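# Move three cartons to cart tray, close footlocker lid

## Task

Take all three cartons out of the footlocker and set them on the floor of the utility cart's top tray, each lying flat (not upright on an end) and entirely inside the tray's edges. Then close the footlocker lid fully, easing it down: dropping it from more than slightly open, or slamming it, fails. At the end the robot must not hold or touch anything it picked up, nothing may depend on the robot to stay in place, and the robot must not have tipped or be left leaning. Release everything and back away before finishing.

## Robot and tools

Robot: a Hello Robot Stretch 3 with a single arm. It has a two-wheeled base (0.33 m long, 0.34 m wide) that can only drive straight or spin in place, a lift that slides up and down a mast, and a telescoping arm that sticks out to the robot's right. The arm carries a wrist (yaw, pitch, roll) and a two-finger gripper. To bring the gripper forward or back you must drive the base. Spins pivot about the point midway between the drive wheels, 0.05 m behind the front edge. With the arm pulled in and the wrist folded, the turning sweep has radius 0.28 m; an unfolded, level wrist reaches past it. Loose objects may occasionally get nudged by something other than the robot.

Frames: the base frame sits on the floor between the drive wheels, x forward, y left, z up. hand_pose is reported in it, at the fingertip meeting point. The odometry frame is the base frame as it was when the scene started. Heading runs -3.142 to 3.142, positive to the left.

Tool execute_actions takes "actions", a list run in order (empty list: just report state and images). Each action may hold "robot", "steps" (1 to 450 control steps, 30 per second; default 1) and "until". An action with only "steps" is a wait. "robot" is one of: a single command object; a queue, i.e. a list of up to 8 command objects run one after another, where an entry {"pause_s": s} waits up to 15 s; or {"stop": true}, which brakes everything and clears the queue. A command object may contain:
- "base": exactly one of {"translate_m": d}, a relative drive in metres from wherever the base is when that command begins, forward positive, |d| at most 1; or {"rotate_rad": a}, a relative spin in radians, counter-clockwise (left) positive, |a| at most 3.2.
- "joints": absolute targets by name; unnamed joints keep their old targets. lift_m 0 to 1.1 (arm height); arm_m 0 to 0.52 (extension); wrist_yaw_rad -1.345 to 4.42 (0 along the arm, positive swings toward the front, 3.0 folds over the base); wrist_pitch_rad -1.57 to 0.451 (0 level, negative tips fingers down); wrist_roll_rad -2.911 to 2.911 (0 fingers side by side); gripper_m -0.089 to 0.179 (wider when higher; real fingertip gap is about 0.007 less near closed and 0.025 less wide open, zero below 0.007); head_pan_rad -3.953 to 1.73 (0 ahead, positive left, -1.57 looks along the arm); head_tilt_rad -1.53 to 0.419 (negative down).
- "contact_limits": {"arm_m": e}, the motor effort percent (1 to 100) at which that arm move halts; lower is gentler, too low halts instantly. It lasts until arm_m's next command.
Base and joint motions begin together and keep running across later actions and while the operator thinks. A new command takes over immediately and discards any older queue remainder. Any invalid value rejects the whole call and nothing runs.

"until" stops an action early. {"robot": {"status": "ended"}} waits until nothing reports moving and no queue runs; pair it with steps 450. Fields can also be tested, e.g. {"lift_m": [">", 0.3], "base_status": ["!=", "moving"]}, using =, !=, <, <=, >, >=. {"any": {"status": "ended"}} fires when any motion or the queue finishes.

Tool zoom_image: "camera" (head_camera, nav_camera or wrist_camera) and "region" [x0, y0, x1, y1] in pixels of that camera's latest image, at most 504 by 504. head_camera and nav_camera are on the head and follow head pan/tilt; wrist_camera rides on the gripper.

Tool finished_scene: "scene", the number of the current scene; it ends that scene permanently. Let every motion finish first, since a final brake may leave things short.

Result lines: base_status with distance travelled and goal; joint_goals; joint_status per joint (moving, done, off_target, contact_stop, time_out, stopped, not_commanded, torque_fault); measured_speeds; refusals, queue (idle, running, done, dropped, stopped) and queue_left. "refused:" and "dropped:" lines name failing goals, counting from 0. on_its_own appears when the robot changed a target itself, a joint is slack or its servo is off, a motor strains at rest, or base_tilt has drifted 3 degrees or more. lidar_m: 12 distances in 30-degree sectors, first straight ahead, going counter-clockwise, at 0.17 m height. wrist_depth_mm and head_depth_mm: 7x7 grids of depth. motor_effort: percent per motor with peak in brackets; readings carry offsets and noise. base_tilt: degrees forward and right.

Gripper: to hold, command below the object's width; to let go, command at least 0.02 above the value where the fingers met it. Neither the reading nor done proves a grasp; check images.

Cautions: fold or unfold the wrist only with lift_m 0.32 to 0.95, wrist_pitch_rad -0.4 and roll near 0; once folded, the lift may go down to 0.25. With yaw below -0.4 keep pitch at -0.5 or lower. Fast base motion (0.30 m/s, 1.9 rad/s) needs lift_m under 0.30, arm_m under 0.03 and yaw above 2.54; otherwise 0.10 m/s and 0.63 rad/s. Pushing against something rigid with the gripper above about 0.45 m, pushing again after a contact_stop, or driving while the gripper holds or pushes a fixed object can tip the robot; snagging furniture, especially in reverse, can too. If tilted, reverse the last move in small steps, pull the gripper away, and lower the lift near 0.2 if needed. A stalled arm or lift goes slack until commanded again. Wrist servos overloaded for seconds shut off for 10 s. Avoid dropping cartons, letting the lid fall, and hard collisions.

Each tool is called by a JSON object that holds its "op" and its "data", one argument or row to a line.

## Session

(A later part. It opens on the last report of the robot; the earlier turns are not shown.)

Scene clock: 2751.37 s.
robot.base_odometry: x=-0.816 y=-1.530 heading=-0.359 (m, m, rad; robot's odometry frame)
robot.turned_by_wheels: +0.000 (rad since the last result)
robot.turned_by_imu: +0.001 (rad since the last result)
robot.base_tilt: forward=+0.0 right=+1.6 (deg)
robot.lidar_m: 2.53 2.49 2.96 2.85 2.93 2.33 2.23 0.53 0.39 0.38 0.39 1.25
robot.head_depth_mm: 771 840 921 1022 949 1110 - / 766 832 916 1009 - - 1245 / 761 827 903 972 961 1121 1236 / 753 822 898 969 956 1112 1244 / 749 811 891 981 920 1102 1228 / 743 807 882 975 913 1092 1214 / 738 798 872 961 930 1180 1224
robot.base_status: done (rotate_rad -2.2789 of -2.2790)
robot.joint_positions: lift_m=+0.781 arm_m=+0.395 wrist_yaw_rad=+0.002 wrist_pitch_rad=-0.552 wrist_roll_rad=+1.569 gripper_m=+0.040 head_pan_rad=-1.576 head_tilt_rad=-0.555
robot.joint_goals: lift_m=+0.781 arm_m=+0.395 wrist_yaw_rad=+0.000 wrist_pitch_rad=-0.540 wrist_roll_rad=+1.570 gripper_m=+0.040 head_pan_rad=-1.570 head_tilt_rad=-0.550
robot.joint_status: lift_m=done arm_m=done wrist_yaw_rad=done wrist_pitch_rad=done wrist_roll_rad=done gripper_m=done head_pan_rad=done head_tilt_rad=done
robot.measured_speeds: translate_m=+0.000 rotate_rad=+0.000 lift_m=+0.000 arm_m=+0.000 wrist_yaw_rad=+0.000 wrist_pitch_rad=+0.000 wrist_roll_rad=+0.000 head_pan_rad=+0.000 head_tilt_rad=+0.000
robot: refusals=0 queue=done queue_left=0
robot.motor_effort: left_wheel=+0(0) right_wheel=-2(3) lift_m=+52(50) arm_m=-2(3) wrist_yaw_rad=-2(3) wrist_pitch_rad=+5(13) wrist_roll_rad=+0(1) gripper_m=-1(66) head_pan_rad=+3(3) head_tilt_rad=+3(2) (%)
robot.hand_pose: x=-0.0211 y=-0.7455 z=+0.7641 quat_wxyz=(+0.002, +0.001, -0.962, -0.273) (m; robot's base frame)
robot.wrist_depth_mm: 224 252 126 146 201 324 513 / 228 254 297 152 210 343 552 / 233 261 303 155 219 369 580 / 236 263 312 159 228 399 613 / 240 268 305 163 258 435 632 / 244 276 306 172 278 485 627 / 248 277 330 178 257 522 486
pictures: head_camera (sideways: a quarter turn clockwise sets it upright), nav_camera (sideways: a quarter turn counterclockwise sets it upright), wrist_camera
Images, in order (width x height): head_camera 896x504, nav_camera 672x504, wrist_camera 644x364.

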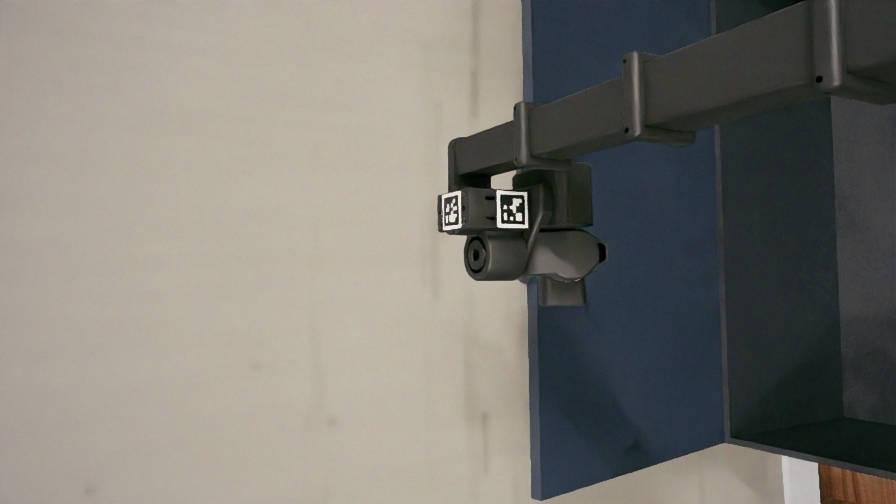

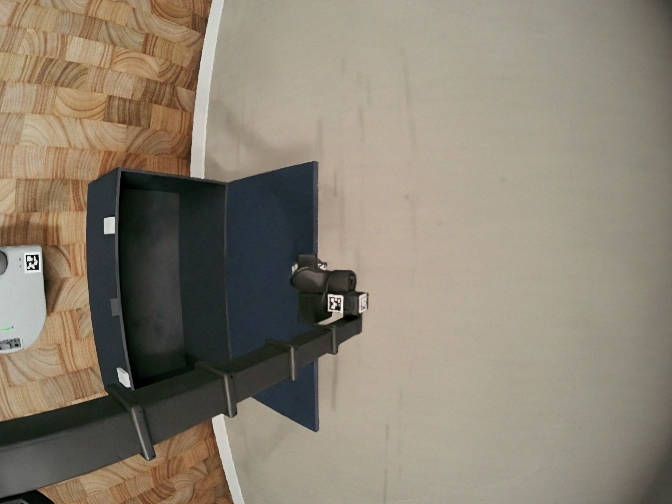

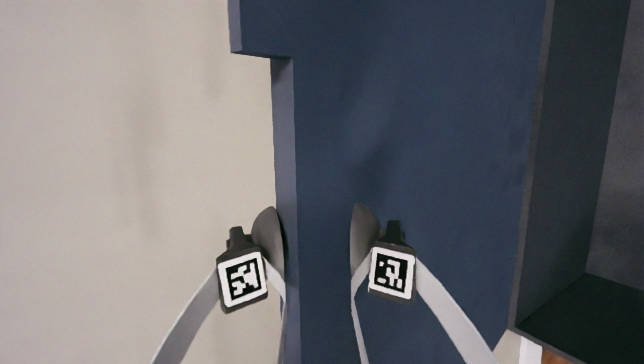

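{"op": "execute_actions", "data": {
  "actions": [
    {"robot":{"joints":{"arm_m":0.368,"lift_m":0.775}},"steps":90,"until":{"robot":{"status":"ended"}}},
    {"robot":{"joints":{"arm_m":0.341,"lift_m":0.7675}},"steps":90,"until":{"robot":{"status":"ended"}}},
    {"robot":{"joints":{"arm_m":0.314,"lift_m":0.758}},"steps":90,"until":{"robot":{"status":"ended"}}},
    {"steps":8}
  ]
}}

Scene clock: 2788.10 s.
robot.base_odometry: x=-0.816 y=-1.530 heading=-0.359 (m, m, rad; robot's odometry frame)
robot.turned_by_wheels: +0.000 (rad since the last result)
robot.turned_by_imu: +0.001 (rad since the last result)
robot.base_tilt: forward=+0.0 right=+1.6 (deg)
robot.lidar_m: 2.52 2.49 2.97 2.85 2.94 2.33 2.22 0.54 0.39 0.38 0.39 1.25
robot.head_depth_mm: 771 838 920 1020 1105 1040 - / 766 832 914 1007 1095 - 1246 / 762 824 907 1000 - 1154 1239 / 755 820 898 989 1062 1140 1243 / 745 813 889 978 1060 1058 1240 / 743 806 881 971 1049 1044 1214 / 737 799 871 961 1037 1157 1230
robot.base_status: done (rotate_rad -2.2790 of -2.2790)
robot.joint_positions: lift_m=+0.758 arm_m=+0.314 wrist_yaw_rad=+0.002 wrist_pitch_rad=-0.582 wrist_roll_rad=+1.569 gripper_m=+0.040 head_pan_rad=-1.576 head_tilt_rad=-0.555
robot.joint_goals: lift_m=+0.758 arm_m=+0.314 wrist_yaw_rad=+0.000 wrist_pitch_rad=-0.540 wrist_roll_rad=+1.570 gripper_m=+0.040 head_pan_rad=-1.570 head_tilt_rad=-0.550
robot.joint_status: lift_m=done arm_m=done wrist_yaw_rad=done wrist_pitch_rad=done wrist_roll_rad=done gripper_m=done head_pan_rad=done head_tilt_rad=done
robot.measured_speeds: translate_m=+0.000 rotate_rad=+0.000 lift_m=+0.000 arm_m=+0.000 wrist_yaw_rad=+0.000 wrist_pitch_rad=+0.000 wrist_roll_rad=+0.000 head_pan_rad=+0.000 head_tilt_rad=+0.000
robot: refusals=0 queue=done queue_left=0
robot.motor_effort: left_wheel=+0(0) right_wheel=-2(3) lift_m=+29(54) arm_m=-2(5) wrist_yaw_rad=-2(2) wrist_pitch_rad=+17(18) wrist_roll_rad=+0(0) gripper_m=-5(4) head_pan_rad=+3(3) head_tilt_rad=+2(2) (%)
robot.hand_pose: x=-0.0211 y=-0.6598 z=+0.7358 quat_wxyz=(+0.002, +0.001, -0.958, -0.288) (m; robot's base frame)
robot.wrist_depth_mm: 288 325 373 121 237 542 597 / 291 327 385 135 252 562 615 / 296 332 389 140 265 596 625 / 300 338 397 155 283 637 634 / 306 340 391 148 384 664 649 / 309 353 393 154 337 644 610 / 313 350 428 172 353 519 494
pictures: head_camera (sideways: a quarter turn clockwise sets it upright), nav_camera (sideways: a quarter turn counterclockwise sets it upright), wrist_camera
Images, in order (width x height): head_camera 896x504, nav_camera 672x504, wrist_camera 644x364.

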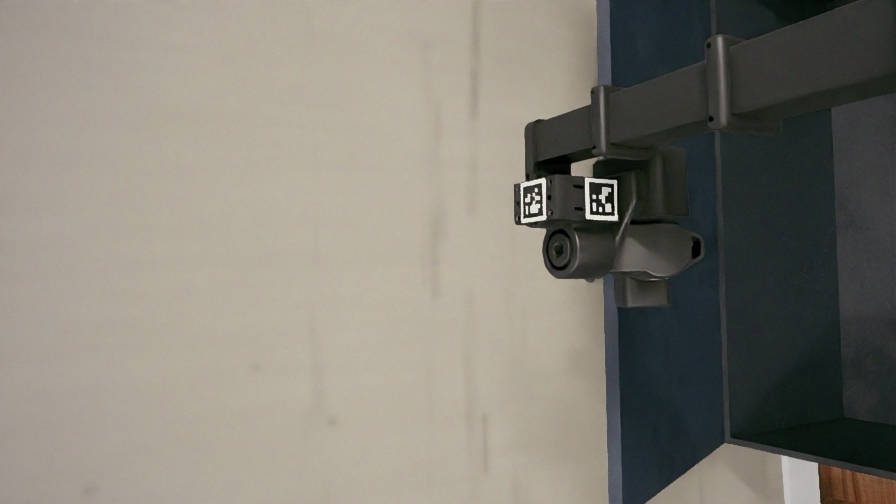

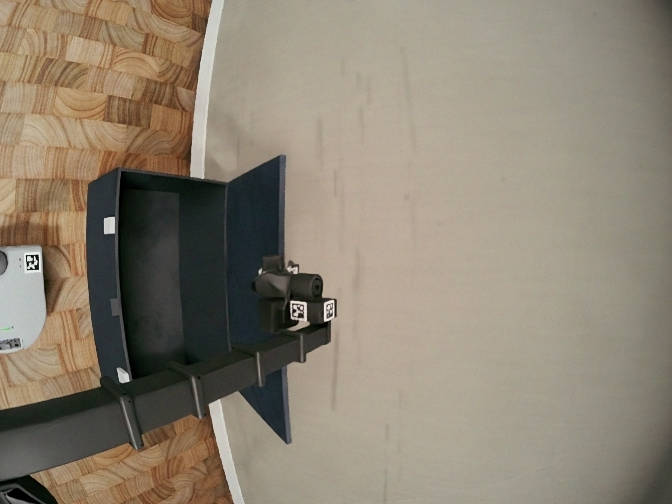

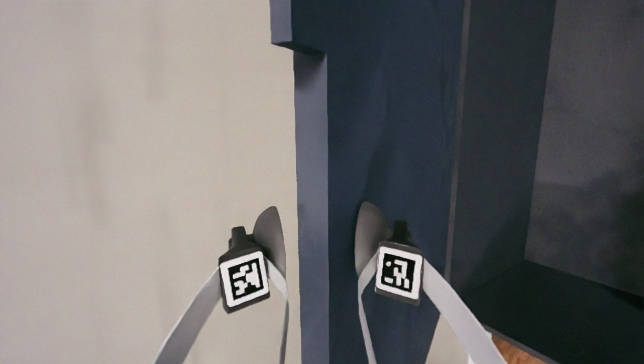

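{"op": "execute_actions", "data": {
  "actions": [
    {"robot":{"joints":{"arm_m":0.288,"lift_m":0.747}},"steps":90,"until":{"robot":{"status":"ended"}}},
    {"robot":{"joints":{"arm_m":0.263,"lift_m":0.734}},"steps":90,"until":{"robot":{"status":"ended"}}},
    {"robot":{"joints":{"arm_m":0.239,"lift_m":0.72}},"steps":90,"until":{"robot":{"status":"ended"}}},
    {"robot":{"joints":{"arm_m":0.216,"lift_m":0.704}},"steps":90,"until":{"robot":{"status":"ended"}}},
    {"steps":8}
  ]
}}

Scene clock: 2801.77 s.
robot.base_odometry: x=-0.816 y=-1.530 heading=-0.359 (m, m, rad; robot's odometry frame)
robot.turned_by_wheels: +0.000 (rad since the last result)
robot.turned_by_imu: +0.002 (rad since the last result)
robot.base_tilt: forward=+0.0 right=+1.6 (deg)
robot.lidar_m: 2.53 2.50 2.97 2.84 2.92 2.33 2.22 0.53 0.39 0.38 0.39 1.25
robot.head_depth_mm: 774 841 922 1020 1142 1205 1266 / 767 830 915 1012 1134 1214 - / 761 824 908 1000 1118 - 1245 / 754 817 895 988 1104 1205 1229 / 747 811 887 976 1095 1173 1237 / 744 804 879 967 1082 1163 1207 / 738 800 871 964 1064 1164 1225
robot.base_status: done (rotate_rad -2.2790 of -2.2790)
robot.joint_positions: lift_m=+0.704 arm_m=+0.216 wrist_yaw_rad=+0.001 wrist_pitch_rad=-0.590 wrist_roll_rad=+1.570 gripper_m=+0.040 head_pan_rad=-1.576 head_tilt_rad=-0.555
robot.joint_goals: lift_m=+0.704 arm_m=+0.216 wrist_yaw_rad=+0.000 wrist_pitch_rad=-0.540 wrist_roll_rad=+1.570 gripper_m=+0.040 head_pan_rad=-1.570 head_tilt_rad=-0.550
robot.joint_status: lift_m=done arm_m=done wrist_yaw_rad=done wrist_pitch_rad=done wrist_roll_rad=done gripper_m=done head_pan_rad=done head_tilt_rad=done
robot.measured_speeds: translate_m=+0.000 rotate_rad=+0.000 lift_m=+0.000 arm_m=+0.000 wrist_yaw_rad=+0.000 wrist_pitch_rad=+0.000 wrist_roll_rad=+0.000 head_pan_rad=+0.000 head_tilt_rad=+0.000
robot: refusals=0 queue=done queue_left=0
robot.motor_effort: left_wheel=+0(0) right_wheel=-2(2) lift_m=+31(33) arm_m=-3(7) wrist_yaw_rad=-1(2) wrist_pitch_rad=+20(22) wrist_roll_rad=+0(0) gripper_m=-6(6) head_pan_rad=+3(3) head_tilt_rad=+2(3) (%)
robot.hand_pose: x=-0.0212 y=-0.5606 z=+0.6802 quat_wxyz=(+0.001, +0.001, -0.957, -0.291) (m; robot's base frame)
robot.wrist_depth_mm: 359 403 474 131 561 660 555 / 362 407 491 541 576 687 561 / 362 422 487 546 606 701 588 / 373 425 502 562 641 713 589 / 381 436 500 593 703 716 608 / 383 447 488 599 614 636 585 / 390 454 547 604 829 495 500
pictures: head_camera (sideways: a quarter turn clockwise sets it upright), nav_camera (sideways: a quarter turn counterclockwise sets it upright), wrist_camera
Images, in order (width x height): head_camera 896x504, nav_camera 672x504, wrist_camera 644x364.

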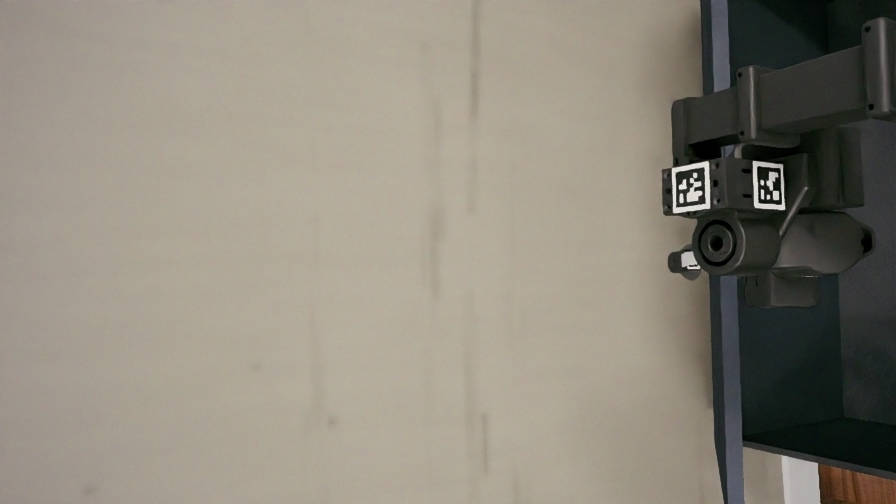

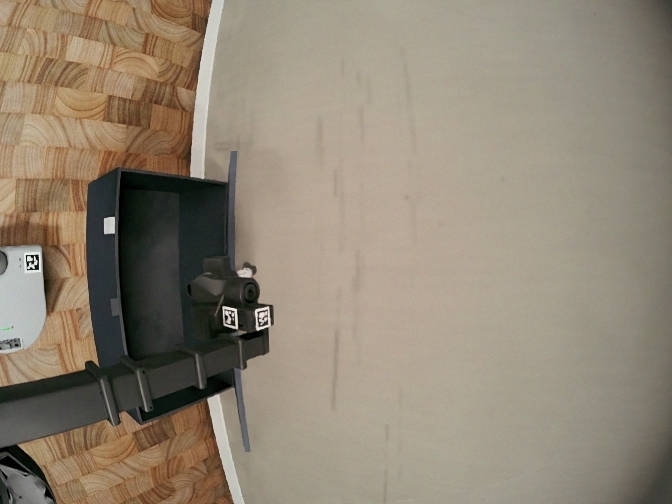

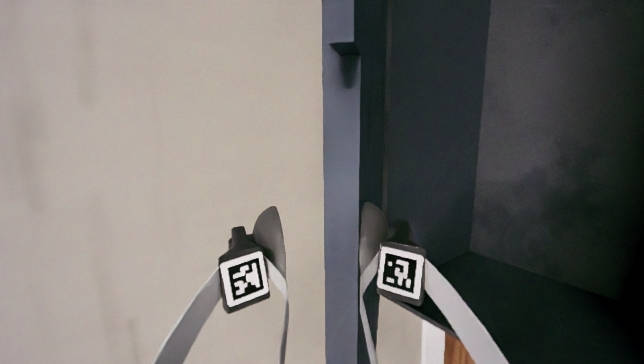

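{"op": "execute_actions", "data": {
  "actions": [
    {"robot":{"joints":{"arm_m":0.195,"lift_m":0.686,"head_tilt_rad":-0.95}},"steps":90,"until":{"robot":{"status":"ended"}}},
    {"robot":{"joints":{"arm_m":0.174,"lift_m":0.667}},"steps":90,"until":{"robot":{"status":"ended"}}},
    {"robot":{"joints":{"arm_m":0.155,"lift_m":0.646}},"steps":90,"until":{"robot":{"status":"ended"}}},
    {"robot":{"joints":{"arm_m":0.137,"lift_m":0.624}},"steps":90,"until":{"robot":{"status":"ended"}}},
    {"steps":8}
  ]
}}

Scene clock: 2844.43 s.
robot.base_odometry: x=-0.816 y=-1.530 heading=-0.359 (m, m, rad; robot's odometry frame)
robot.turned_by_wheels: +0.000 (rad since the last result)
robot.turned_by_imu: +0.001 (rad since the last result)
robot.base_tilt: forward=-0.1 right=+1.7 (deg)
robot.lidar_m: 2.52 2.49 2.97 2.85 2.94 2.33 2.22 0.53 0.39 0.38 0.39 1.24
robot.head_depth_mm: 843 981 1164 1052 1347 1196 1150 / 837 969 1160 1058 1347 - - / 831 959 1146 1057 - 1090 1137 / 825 953 1132 1061 1315 1075 1134 / 818 945 1121 1064 1337 1129 1122 / 812 942 1110 1065 1307 1117 1123 / 805 930 1098 1262 1090 1202 1121
robot.base_status: done (rotate_rad -2.2790 of -2.2790)
robot.joint_positions: lift_m=+0.624 arm_m=+0.137 wrist_yaw_rad=+0.001 wrist_pitch_rad=-0.593 wrist_roll_rad=+1.570 gripper_m=+0.040 head_pan_rad=-1.576 head_tilt_rad=-0.938
robot.joint_goals: lift_m=+0.624 arm_m=+0.137 wrist_yaw_rad=+0.000 wrist_pitch_rad=-0.540 wrist_roll_rad=+1.570 gripper_m=+0.040 head_pan_rad=-1.570 head_tilt_rad=-0.950
robot.joint_status: lift_m=done arm_m=done wrist_yaw_rad=done wrist_pitch_rad=done wrist_roll_rad=done gripper_m=done head_pan_rad=done head_tilt_rad=done
robot.measured_speeds: translate_m=+0.000 rotate_rad=+0.000 lift_m=+0.000 arm_m=+0.000 wrist_yaw_rad=+0.000 wrist_pitch_rad=+0.000 wrist_roll_rad=+0.000 head_pan_rad=+0.000 head_tilt_rad=+0.000
robot: refusals=0 queue=done queue_left=0
robot.motor_effort: left_wheel=+0(0) right_wheel=-2(2) lift_m=+32(32) arm_m=-3(5) wrist_yaw_rad=-2(2) wrist_pitch_rad=+22(22) wrist_roll_rad=+0(0) gripper_m=-6(5) head_pan_rad=+3(3) head_tilt_rad=-6(26) (%)
robot.hand_pose: x=-0.0212 y=-0.4810 z=+0.5995 quat_wxyz=(+0.001, +0.001, -0.956, -0.293) (m; robot's base frame)
robot.wrist_depth_mm: 419 477 550 168 686 601 503 / 418 481 563 180 708 622 513 / 427 491 574 193 740 636 508 / 439 503 587 208 757 638 528 / 447 509 581 225 764 641 534 / 450 526 582 253 609 639 541 / 450 518 644 631 512 498 491
pictures: head_camera (sideways: a quarter turn clockwise sets it upright), nav_camera (sideways: a quarter turn counterclockwise sets it upright), wrist_camera
Images, in order (width x height): head_camera 896x504, nav_camera 672x504, wrist_camera 644x364.

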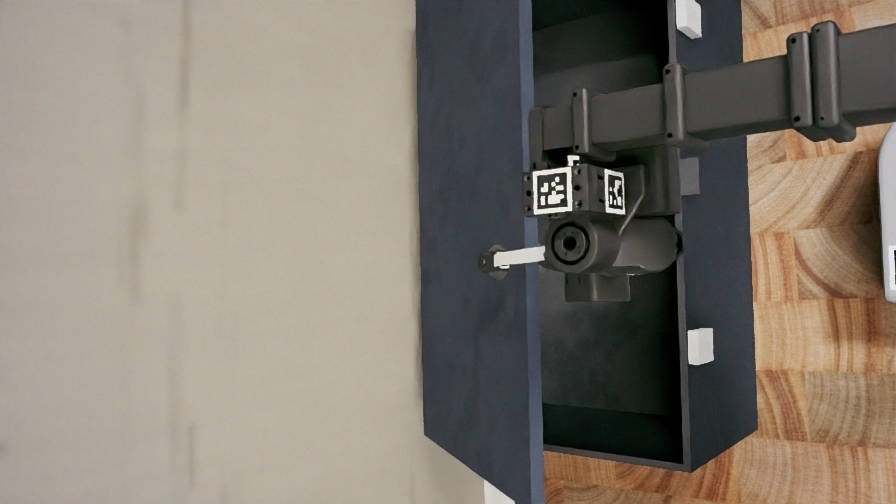

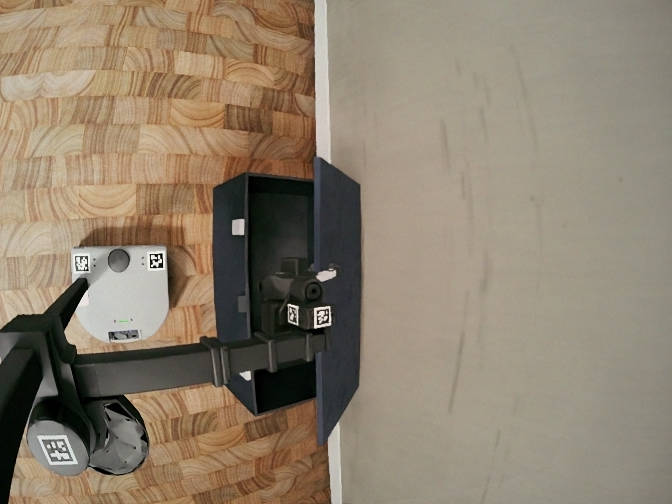

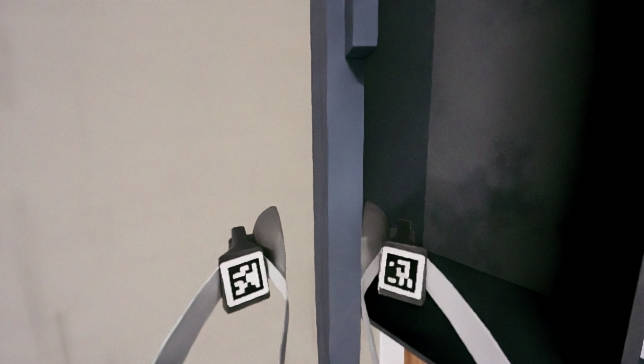

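{"op": "execute_actions", "data": {
  "actions": [
    {"robot":{"joints":{"gripper_m":0.05}},"steps":60,"until":{"robot":{"status":"ended"}}},
    {"robot":{"joints":{"arm_m":0.115,"lift_m":0.598}},"steps":90,"until":{"robot":{"status":"ended"}}},
    {"robot":{"joints":{"arm_m":0.096,"lift_m":0.565}},"steps":90,"until":{"robot":{"status":"ended"}}},
    {"robot":{"joints":{"arm_m":0.08,"lift_m":0.53}},"steps":90,"until":{"robot":{"status":"ended"}}},
    {"robot":{"joints":{"arm_m":0.068,"lift_m":0.494}},"steps":90,"until":{"robot":{"status":"ended"}}},
    {"steps":8}
  ]
}}

Scene clock: 2880.27 s.
robot.base_odometry: x=-0.816 y=-1.530 heading=-0.359 (m, m, rad; robot's odometry frame)
robot.turned_by_wheels: +0.000 (rad since the last result)
robot.turned_by_imu: +0.002 (rad since the last result)
robot.base_tilt: forward=-0.1 right=+1.7 (deg)
robot.lidar_m: 2.53 2.49 2.96 2.85 2.94 2.32 2.22 0.54 0.39 0.38 0.39 1.25
robot.head_depth_mm: 844 981 1178 1160 953 1201 1135 / 836 969 1160 1156 944 1196 - / 832 960 1147 1152 943 1270 1117 / 824 953 1135 1151 957 1195 1119 / 818 944 1118 1140 944 1057 1119 / 813 938 1110 1146 941 1041 1119 / 805 930 1097 1308 989 1190 1117
robot.base_status: done (rotate_rad -2.2790 of -2.2790)
robot.joint_positions: lift_m=+0.494 arm_m=+0.068 wrist_yaw_rad=+0.001 wrist_pitch_rad=-0.620 wrist_roll_rad=+1.570 gripper_m=+0.050 head_pan_rad=-1.576 head_tilt_rad=-0.938
robot.joint_goals: lift_m=+0.494 arm_m=+0.068 wrist_yaw_rad=+0.000 wrist_pitch_rad=-0.540 wrist_roll_rad=+1.570 gripper_m=+0.050 head_pan_rad=-1.570 head_tilt_rad=-0.950
robot.joint_status: lift_m=done arm_m=done wrist_yaw_rad=done wrist_pitch_rad=done wrist_roll_rad=done gripper_m=done head_pan_rad=done head_tilt_rad=done
robot.measured_speeds: translate_m=+0.000 rotate_rad=+0.000 lift_m=+0.000 arm_m=+0.000 wrist_yaw_rad=+0.000 wrist_pitch_rad=+0.000 wrist_roll_rad=+0.000 head_pan_rad=+0.000 head_tilt_rad=+0.000
robot: refusals=0 queue=done queue_left=0
robot.on_its_own: wrist_pitch_rad is at rest, and its effort (+33) is outside its rest range (-20 to +32)
robot.motor_effort: left_wheel=+0(0) right_wheel=-2(2) lift_m=+31(30) arm_m=-1(2) wrist_yaw_rad=-1(1) wrist_pitch_rad=+33(33) wrist_roll_rad=+0(0) gripper_m=-9(48) head_pan_rad=+3(3) head_tilt_rad=-5(6) (%)
robot.hand_pose: x=-0.0212 y=-0.4075 z=+0.4643 quat_wxyz=(+0.001, +0.001, -0.952, -0.305) (m; robot's base frame)
robot.wrist_depth_mm: 473 539 390 177 147 196 325 / 477 548 419 183 565 225 347 / 489 552 448 190 606 238 385 / 495 564 490 197 618 255 405 / 501 576 635 205 600 269 418 / 504 578 - 213 565 271 425 / 513 593 692 223 486 271 451
pictures: head_camera (sideways: a quarter turn clockwise sets it upright), nav_camera (sideways: a quarter turn counterclockwise sets it upright), wrist_camera
Images, in order (width x height): head_camera 896x504, nav_camera 672x504, wrist_camera 644x364.

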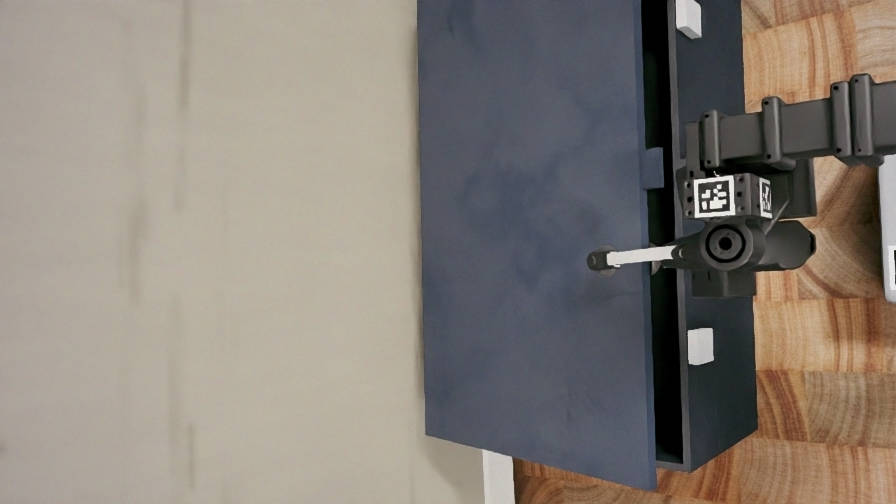

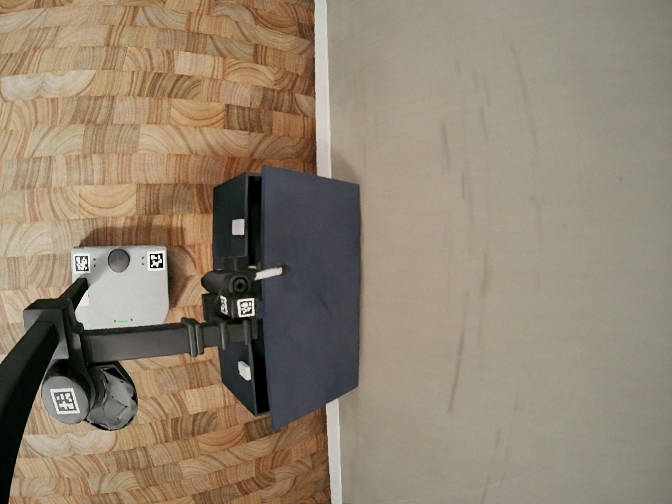

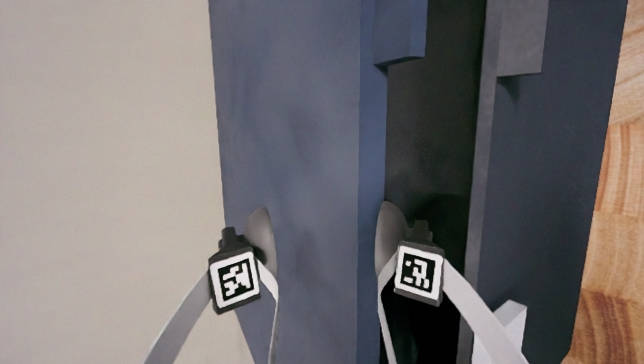

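{"op": "zoom_image", "data": {
  "camera": "wrist_camera",
  "region": [320,170,500,330]
}}

{"op": "execute_actions", "data": {
  "actions": [
    {"robot":{"joints":{"lift_m":0.46}},"steps":90,"until":{"robot":{"status":"ended"}}},
    {"steps":8}
  ]
}}

Region (320, 170, 500, 330) of wrist_camera's 644x364 image, scaled by 2.800.

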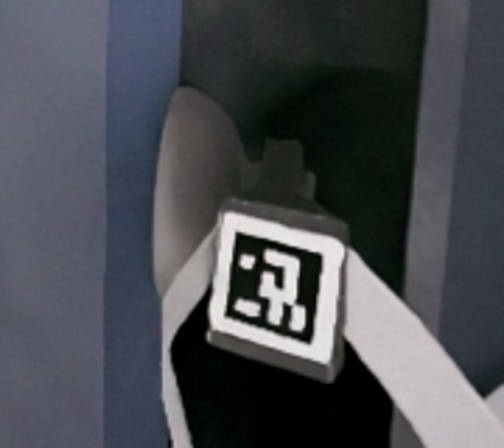

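Scene clock: 2888.53 s.
robot.base_odometry: x=-0.816 y=-1.530 heading=-0.359 (m, m, rad; robot's odometry frame)
robot.turned_by_wheels: +0.000 (rad since the last result)
robot.turned_by_imu: +0.001 (rad since the last result)
robot.base_tilt: forward=+0.0 right=+1.6 (deg)
robot.lidar_m: 2.53 2.49 2.97 2.85 2.93 2.33 2.22 0.54 0.39 0.38 0.39 1.25
robot.head_depth_mm: 844 982 1172 1169 987 1119 1129 / 839 968 1158 1162 984 1106 1143 / 829 964 1149 1163 979 940 1108 / 824 955 1135 1157 980 952 1118 / 819 943 1126 1159 977 945 1124 / 813 937 1115 1152 975 981 1121 / 806 931 1096 1304 1320 1184 1116
robot.base_status: done (rotate_rad -2.2790 of -2.2790)
robot.joint_positions: lift_m=+0.460 arm_m=+0.068 wrist_yaw_rad=+0.001 wrist_pitch_rad=-0.641 wrist_roll_rad=+1.571 gripper_m=+0.050 head_pan_rad=-1.576 head_tilt_rad=-0.938
robot.joint_goals: lift_m=+0.460 arm_m=+0.068 wrist_yaw_rad=+0.000 wrist_pitch_rad=-0.540 wrist_roll_rad=+1.570 gripper_m=+0.050 head_pan_rad=-1.570 head_tilt_rad=-0.950
robot.joint_status: lift_m=done arm_m=done wrist_yaw_rad=done wrist_pitch_rad=done wrist_roll_rad=done gripper_m=done head_pan_rad=done head_tilt_rad=done
robot.measured_speeds: translate_m=+0.000 rotate_rad=+0.000 lift_m=+0.000 arm_m=+0.000 wrist_yaw_rad=+0.000 wrist_pitch_rad=+0.000 wrist_roll_rad=+0.000 head_pan_rad=+0.000 head_tilt_rad=+0.000
robot: refusals=0 queue=done queue_left=0
robot.on_its_own: wrist_pitch_rad is at rest, and its effort (+41) is outside its rest range (-20 to +32)
robot.motor_effort: left_wheel=+0(0) right_wheel=-2(2) lift_m=+32(34) arm_m=+0(1) wrist_yaw_rad=-2(1) wrist_pitch_rad=+41(41) wrist_roll_rad=-1(1) gripper_m=-11(11) head_pan_rad=+3(3) head_tilt_rad=-5(5) (%)
robot.hand_pose: x=-0.0212 y=-0.4038 z=+0.4263 quat_wxyz=(+0.000, +0.000, -0.949, -0.315) (m; robot's base frame)
robot.wrist_depth_mm: 474 540 292 173 143 178 360 / 471 551 310 179 190 232 367 / 483 560 333 186 200 244 379 / 489 565 359 193 205 258 392 / 506 572 495 199 209 274 396 / 505 593 - 209 225 308 420 / 513 572 449 216 229 339 428
pictures: head_camera (sideways: a quarter turn clockwise sets it upright), nav_camera (sideways: a quarter turn counterclockwise sets it upright), wrist_camera
Images, in order (width x height): head_camera 896x504, nav_camera 672x504, wrist_camera 644x364.

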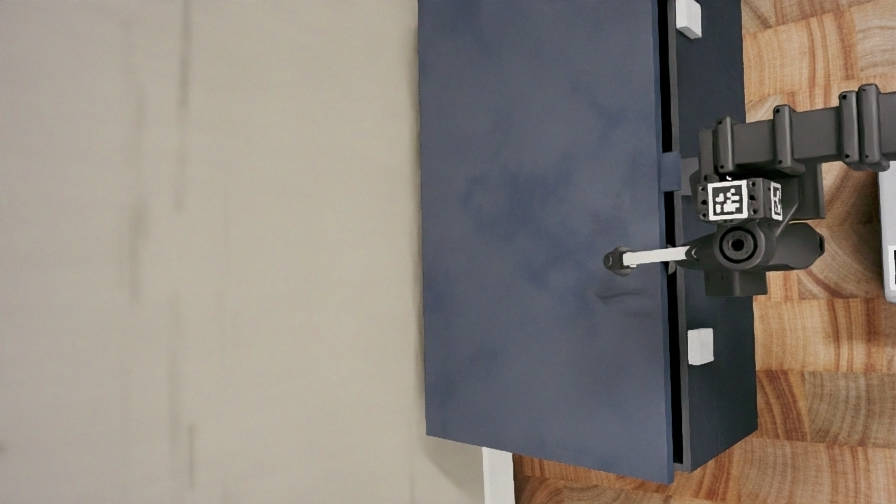

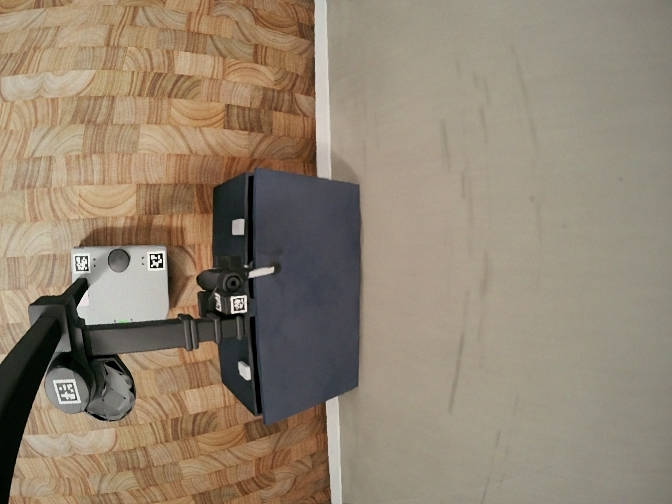

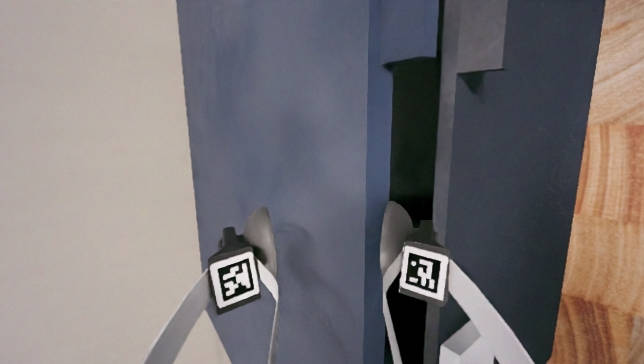

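{"op": "execute_actions", "data": {
  "actions": [
    {"robot":{"joints":{"lift_m":0.44}},"steps":90,"until":{"robot":{"status":"ended"}}},
    {"steps":8}
  ]
}}

Scene clock: 2894.63 s.
robot.base_odometry: x=-0.816 y=-1.530 heading=-0.359 (m, m, rad; robot's odometry frame)
robot.turned_by_wheels: +0.000 (rad since the last result)
robot.turned_by_imu: +0.001 (rad since the last result)
robot.base_tilt: forward=+0.0 right=+1.6 (deg)
robot.lidar_m: 2.53 2.49 2.97 2.85 2.93 2.33 2.22 0.54 0.39 0.38 0.39 1.25
robot.head_depth_mm: 842 978 1173 1179 1004 1117 1136 / 837 970 1154 1168 1002 1028 1141 / 833 964 1153 1170 999 924 1108 / 824 952 1127 1165 998 924 1118 / 817 947 1115 1161 996 948 1123 / 813 937 1108 1160 992 982 1123 / 804 932 1095 1303 1350 1187 1123
robot.base_status: done (rotate_rad -2.2790 of -2.2790)
robot.joint_positions: lift_m=+0.440 arm_m=+0.068 wrist_yaw_rad=+0.001 wrist_pitch_rad=-0.647 wrist_roll_rad=+1.572 gripper_m=+0.050 head_pan_rad=-1.576 head_tilt_rad=-0.938
robot.joint_goals: lift_m=+0.440 arm_m=+0.068 wrist_yaw_rad=+0.000 wrist_pitch_rad=-0.540 wrist_roll_rad=+1.570 gripper_m=+0.050 head_pan_rad=-1.570 head_tilt_rad=-0.950
robot.joint_status: lift_m=done arm_m=done wrist_yaw_rad=done wrist_pitch_rad=done wrist_roll_rad=done gripper_m=done head_pan_rad=done head_tilt_rad=done
robot.measured_speeds: translate_m=+0.000 rotate_rad=+0.000 lift_m=+0.000 arm_m=+0.000 wrist_yaw_rad=+0.000 wrist_pitch_rad=+0.000 wrist_roll_rad=+0.000 head_pan_rad=+0.000 head_tilt_rad=+0.000
robot: refusals=0 queue=done queue_left=0
robot.on_its_own: wrist_pitch_rad is at rest, and its effort (+44) is outside its rest range (-20 to +32)
robot.motor_effort: left_wheel=+0(0) right_wheel=-2(2) lift_m=+32(32) arm_m=+0(0) wrist_yaw_rad=-1(2) wrist_pitch_rad=+44(44) wrist_roll_rad=-1(1) gripper_m=-12(12) head_pan_rad=+3(3) head_tilt_rad=-6(5) (%)
robot.hand_pose: x=-0.0212 y=-0.4027 z=+0.4050 quat_wxyz=(+0.000, +0.000, -0.948, -0.318) (m; robot's base frame)
robot.wrist_depth_mm: 473 510 268 171 139 222 349 / 478 524 286 177 176 235 361 / 478 554 302 183 188 248 372 / 486 569 321 189 193 263 380 / 492 575 423 197 201 285 397 / 501 588 - 205 208 325 402 / 511 579 393 213 217 349 418
pictures: head_camera (sideways: a quarter turn clockwise sets it upright), nav_camera (sideways: a quarter turn counterclockwise sets it upright), wrist_camera
Images, in order (width x height): head_camera 896x504, nav_camera 672x504, wrist_camera 644x364.

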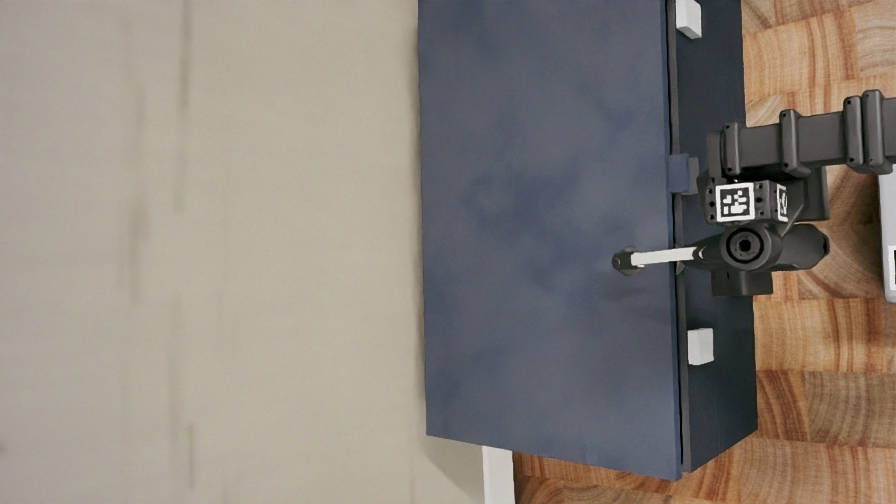

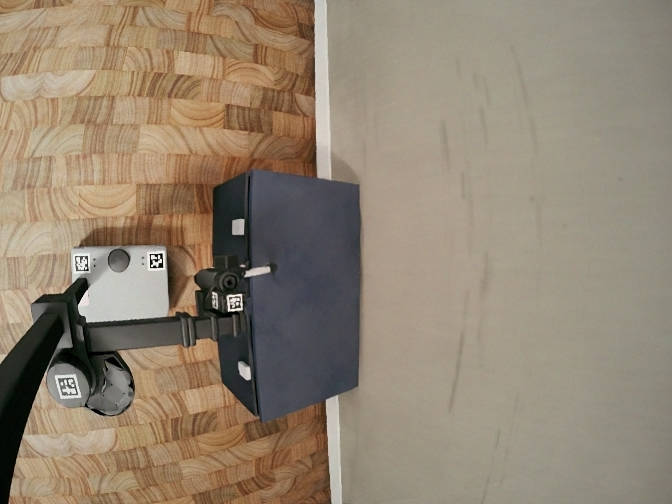

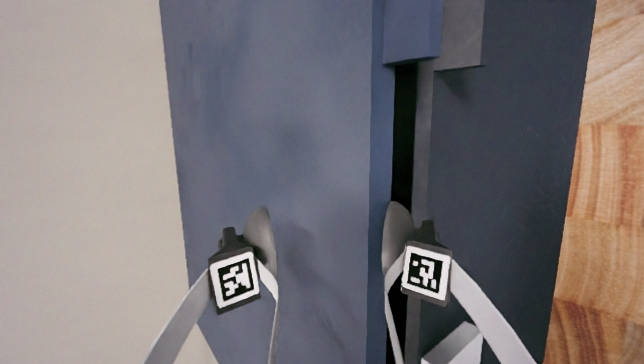

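Gap now ~2.5 cm; continue.

{"op": "execute_actions", "data": {
  "actions": [
    {"robot":{"joints":{"lift_m":0.422}},"steps":90,"until":{"robot":{"status":"ended"}}},
    {"steps":8}
  ]
}}

Scene clock: 2899.93 s.
robot.base_odometry: x=-0.816 y=-1.530 heading=-0.359 (m, m, rad; robot's odometry frame)
robot.turned_by_wheels: +0.000 (rad since the last result)
robot.turned_by_imu: +0.001 (rad since the last result)
robot.base_tilt: forward=+0.0 right=+1.7 (deg)
robot.lidar_m: 2.53 2.49 2.97 2.84 2.92 2.33 2.22 0.54 0.39 0.38 0.39 1.25
robot.head_depth_mm: 844 983 1169 1172 1016 1056 1128 / 837 969 1158 1177 1015 1036 1146 / 829 963 1148 1172 1013 938 - / 823 955 1134 1165 1006 934 1107 / 819 946 1122 1160 1003 959 1124 / 814 936 1109 1160 1005 992 1122 / 806 929 1101 1309 1351 1200 1119
robot.base_status: done (rotate_rad -2.2790 of -2.2790)
robot.joint_positions: lift_m=+0.422 arm_m=+0.068 wrist_yaw_rad=+0.001 wrist_pitch_rad=-0.640 wrist_roll_rad=+1.572 gripper_m=+0.050 head_pan_rad=-1.576 head_tilt_rad=-0.938
robot.joint_goals: lift_m=+0.422 arm_m=+0.068 wrist_yaw_rad=+0.000 wrist_pitch_rad=-0.540 wrist_roll_rad=+1.570 gripper_m=+0.050 head_pan_rad=-1.570 head_tilt_rad=-0.950
robot.joint_status: lift_m=done arm_m=done wrist_yaw_rad=done wrist_pitch_rad=done wrist_roll_rad=done gripper_m=done head_pan_rad=done head_tilt_rad=done
robot.measured_speeds: translate_m=+0.000 rotate_rad=+0.000 lift_m=+0.000 arm_m=+0.000 wrist_yaw_rad=+0.000 wrist_pitch_rad=+0.000 wrist_roll_rad=+0.000 head_pan_rad=+0.000 head_tilt_rad=+0.000
robot: refusals=0 queue=done queue_left=0
robot.on_its_own: wrist_pitch_rad is at rest, and its effort (+41) is outside its rest range (-20 to +32)
robot.motor_effort: left_wheel=+0(0) right_wheel=-3(3) lift_m=+31(31) arm_m=+2(1) wrist_yaw_rad=-2(3) wrist_pitch_rad=+41(45) wrist_roll_rad=-1(1) gripper_m=-10(12) head_pan_rad=+3(3) head_tilt_rad=-6(5) (%)
robot.hand_pose: x=-0.0212 y=-0.4037 z=+0.3884 quat_wxyz=(+0.000, +0.000, -0.949, -0.315) (m; robot's base frame)
robot.wrist_depth_mm: 478 514 255 165 142 224 335 / 476 520 269 171 167 236 349 / 481 540 284 178 176 249 358 / 492 559 302 185 187 267 372 / 497 574 386 192 204 282 388 / 506 582 - 198 196 320 393 / 521 576 366 207 213 358 399
pictures: head_camera (sideways: a quarter turn clockwise sets it upright), nav_camera (sideways: a quarter turn counterclockwise sets it upright), wrist_camera
Images, in order (width x height): head_camera 896x504, nav_camera 672x504, wrist_camera 644x364.

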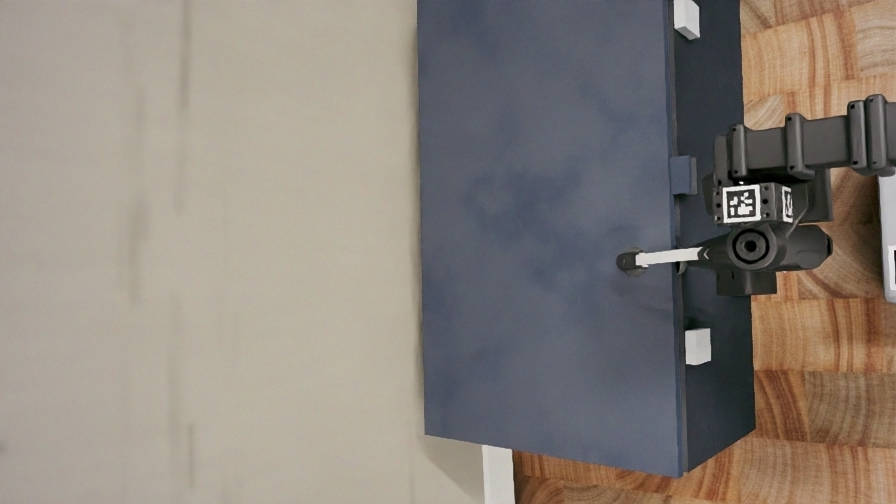

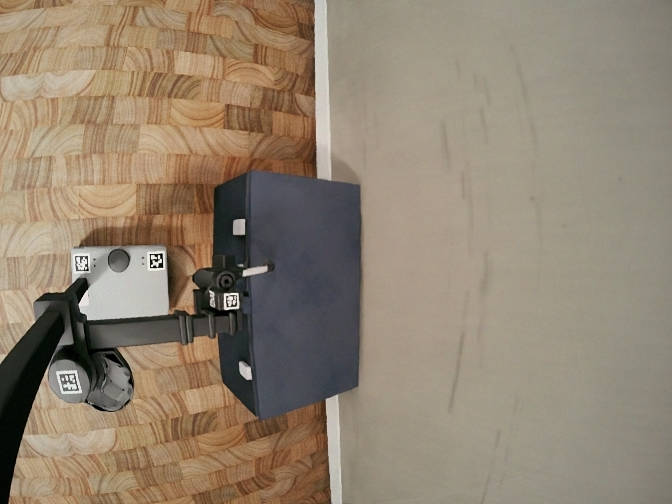

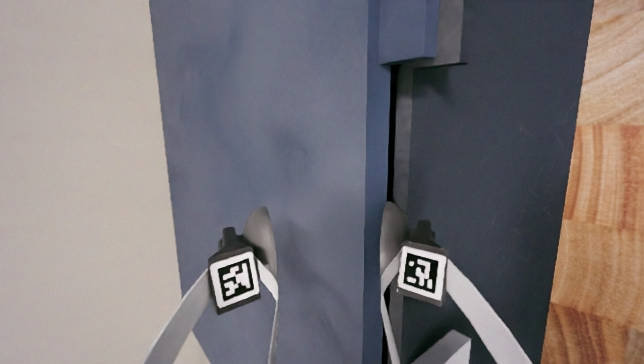

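Pad touches the rim; ~1 cm gap. Withdraw slowly.

{"op": "execute_actions", "data": {
  "actions": [
    {"robot":{"joints":{"lift_m":0.418,"arm_m":0.062}},"steps":90,"until":{"robot":{"status":"ended"}}},
    {"robot":{"joints":{"lift_m":0.414,"arm_m":0.056}},"steps":90,"until":{"robot":{"status":"ended"}}},
    {"robot":{"joints":{"arm_m":0.048}},"steps":90,"until":{"robot":{"status":"ended"}}},
    {"steps":8}
  ]
}}

Scene clock: 2907.13 s.
robot.base_odometry: x=-0.816 y=-1.530 heading=-0.359 (m, m, rad; robot's odometry frame)
robot.turned_by_wheels: +0.000 (rad since the last result)
robot.turned_by_imu: +0.001 (rad since the last result)
robot.base_tilt: forward=+0.0 right=+1.6 (deg)
robot.lidar_m: 2.53 2.49 2.96 2.85 2.93 2.33 2.22 0.54 0.39 0.38 0.39 1.24
robot.head_depth_mm: 847 981 1172 1178 1031 1057 1128 / 837 972 1160 1172 1029 1039 1149 / 834 964 1143 1167 1022 956 - / 825 956 1137 1164 1021 959 1109 / 818 947 1120 1167 1020 959 1122 / 813 936 1111 1164 1018 990 1120 / 804 932 1100 1307 1353 1211 1122
robot.base_status: done (rotate_rad -2.2790 of -2.2790)
robot.joint_positions: lift_m=+0.414 arm_m=+0.048 wrist_yaw_rad=+0.001 wrist_pitch_rad=-0.608 wrist_roll_rad=+1.572 gripper_m=+0.050 head_pan_rad=-1.576 head_tilt_rad=-0.938
robot.joint_goals: lift_m=+0.414 arm_m=+0.048 wrist_yaw_rad=+0.000 wrist_pitch_rad=-0.540 wrist_roll_rad=+1.570 gripper_m=+0.050 head_pan_rad=-1.570 head_tilt_rad=-0.950
robot.joint_status: lift_m=done arm_m=done wrist_yaw_rad=done wrist_pitch_rad=done wrist_roll_rad=done gripper_m=done head_pan_rad=done head_tilt_rad=done
robot.measured_speeds: translate_m=+0.000 rotate_rad=+0.000 lift_m=+0.000 arm_m=+0.000 wrist_yaw_rad=+0.000 wrist_pitch_rad=+0.000 wrist_roll_rad=+0.000 head_pan_rad=+0.000 head_tilt_rad=+0.000
robot: refusals=0 queue=done queue_left=0
robot.motor_effort: left_wheel=+0(0) right_wheel=-2(2) lift_m=+31(28) arm_m=-1(4) wrist_yaw_rad=-1(1) wrist_pitch_rad=+28(41) wrist_roll_rad=-1(1) gripper_m=-8(11) head_pan_rad=+3(3) head_tilt_rad=-4(5) (%)
robot.hand_pose: x=-0.0212 y=-0.3895 z=+0.3867 quat_wxyz=(+0.000, +0.000, -0.954, -0.300) (m; robot's base frame)
robot.wrist_depth_mm: 488 528 291 190 155 242 337 / 488 542 306 197 178 252 347 / 505 552 319 203 191 267 358 / 505 567 346 210 199 282 374 / 514 588 436 219 230 300 377 / 525 601 - 228 212 328 385 / 523 599 415 238 225 373 395
pictures: head_camera (sideways: a quarter turn clockwise sets it upright), nav_camera (sideways: a quarter turn counterclockwise sets it upright), wrist_camera
Images, in order (width x height): head_camera 896x504, nav_camera 672x504, wrist_camera 644x364.

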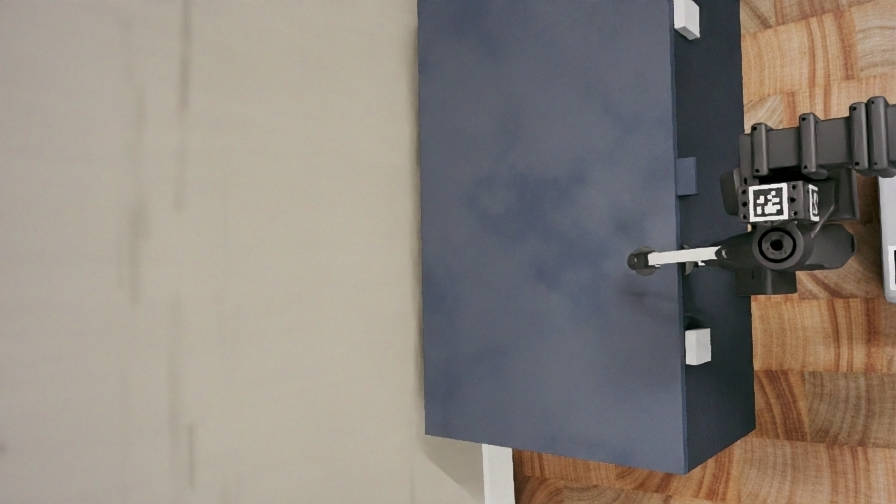

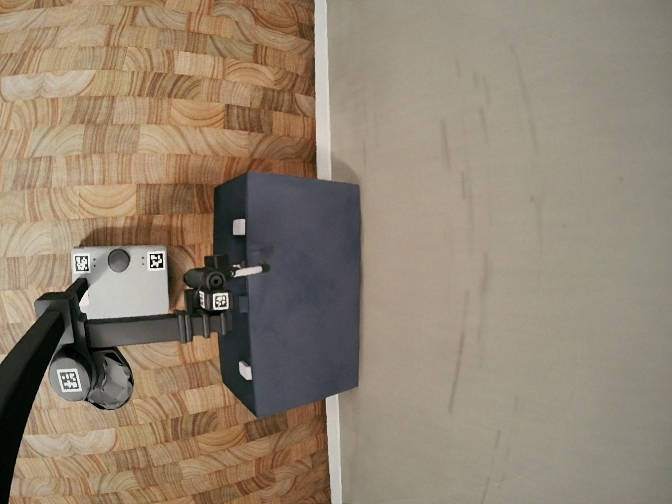

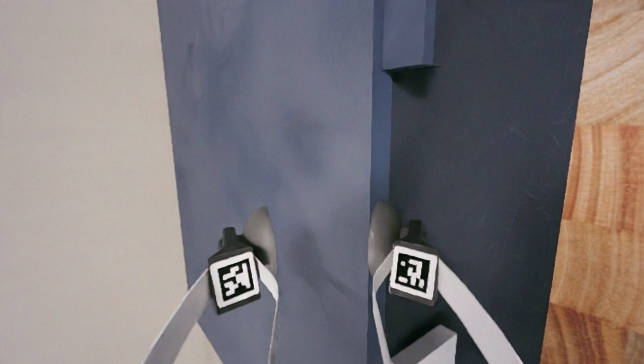

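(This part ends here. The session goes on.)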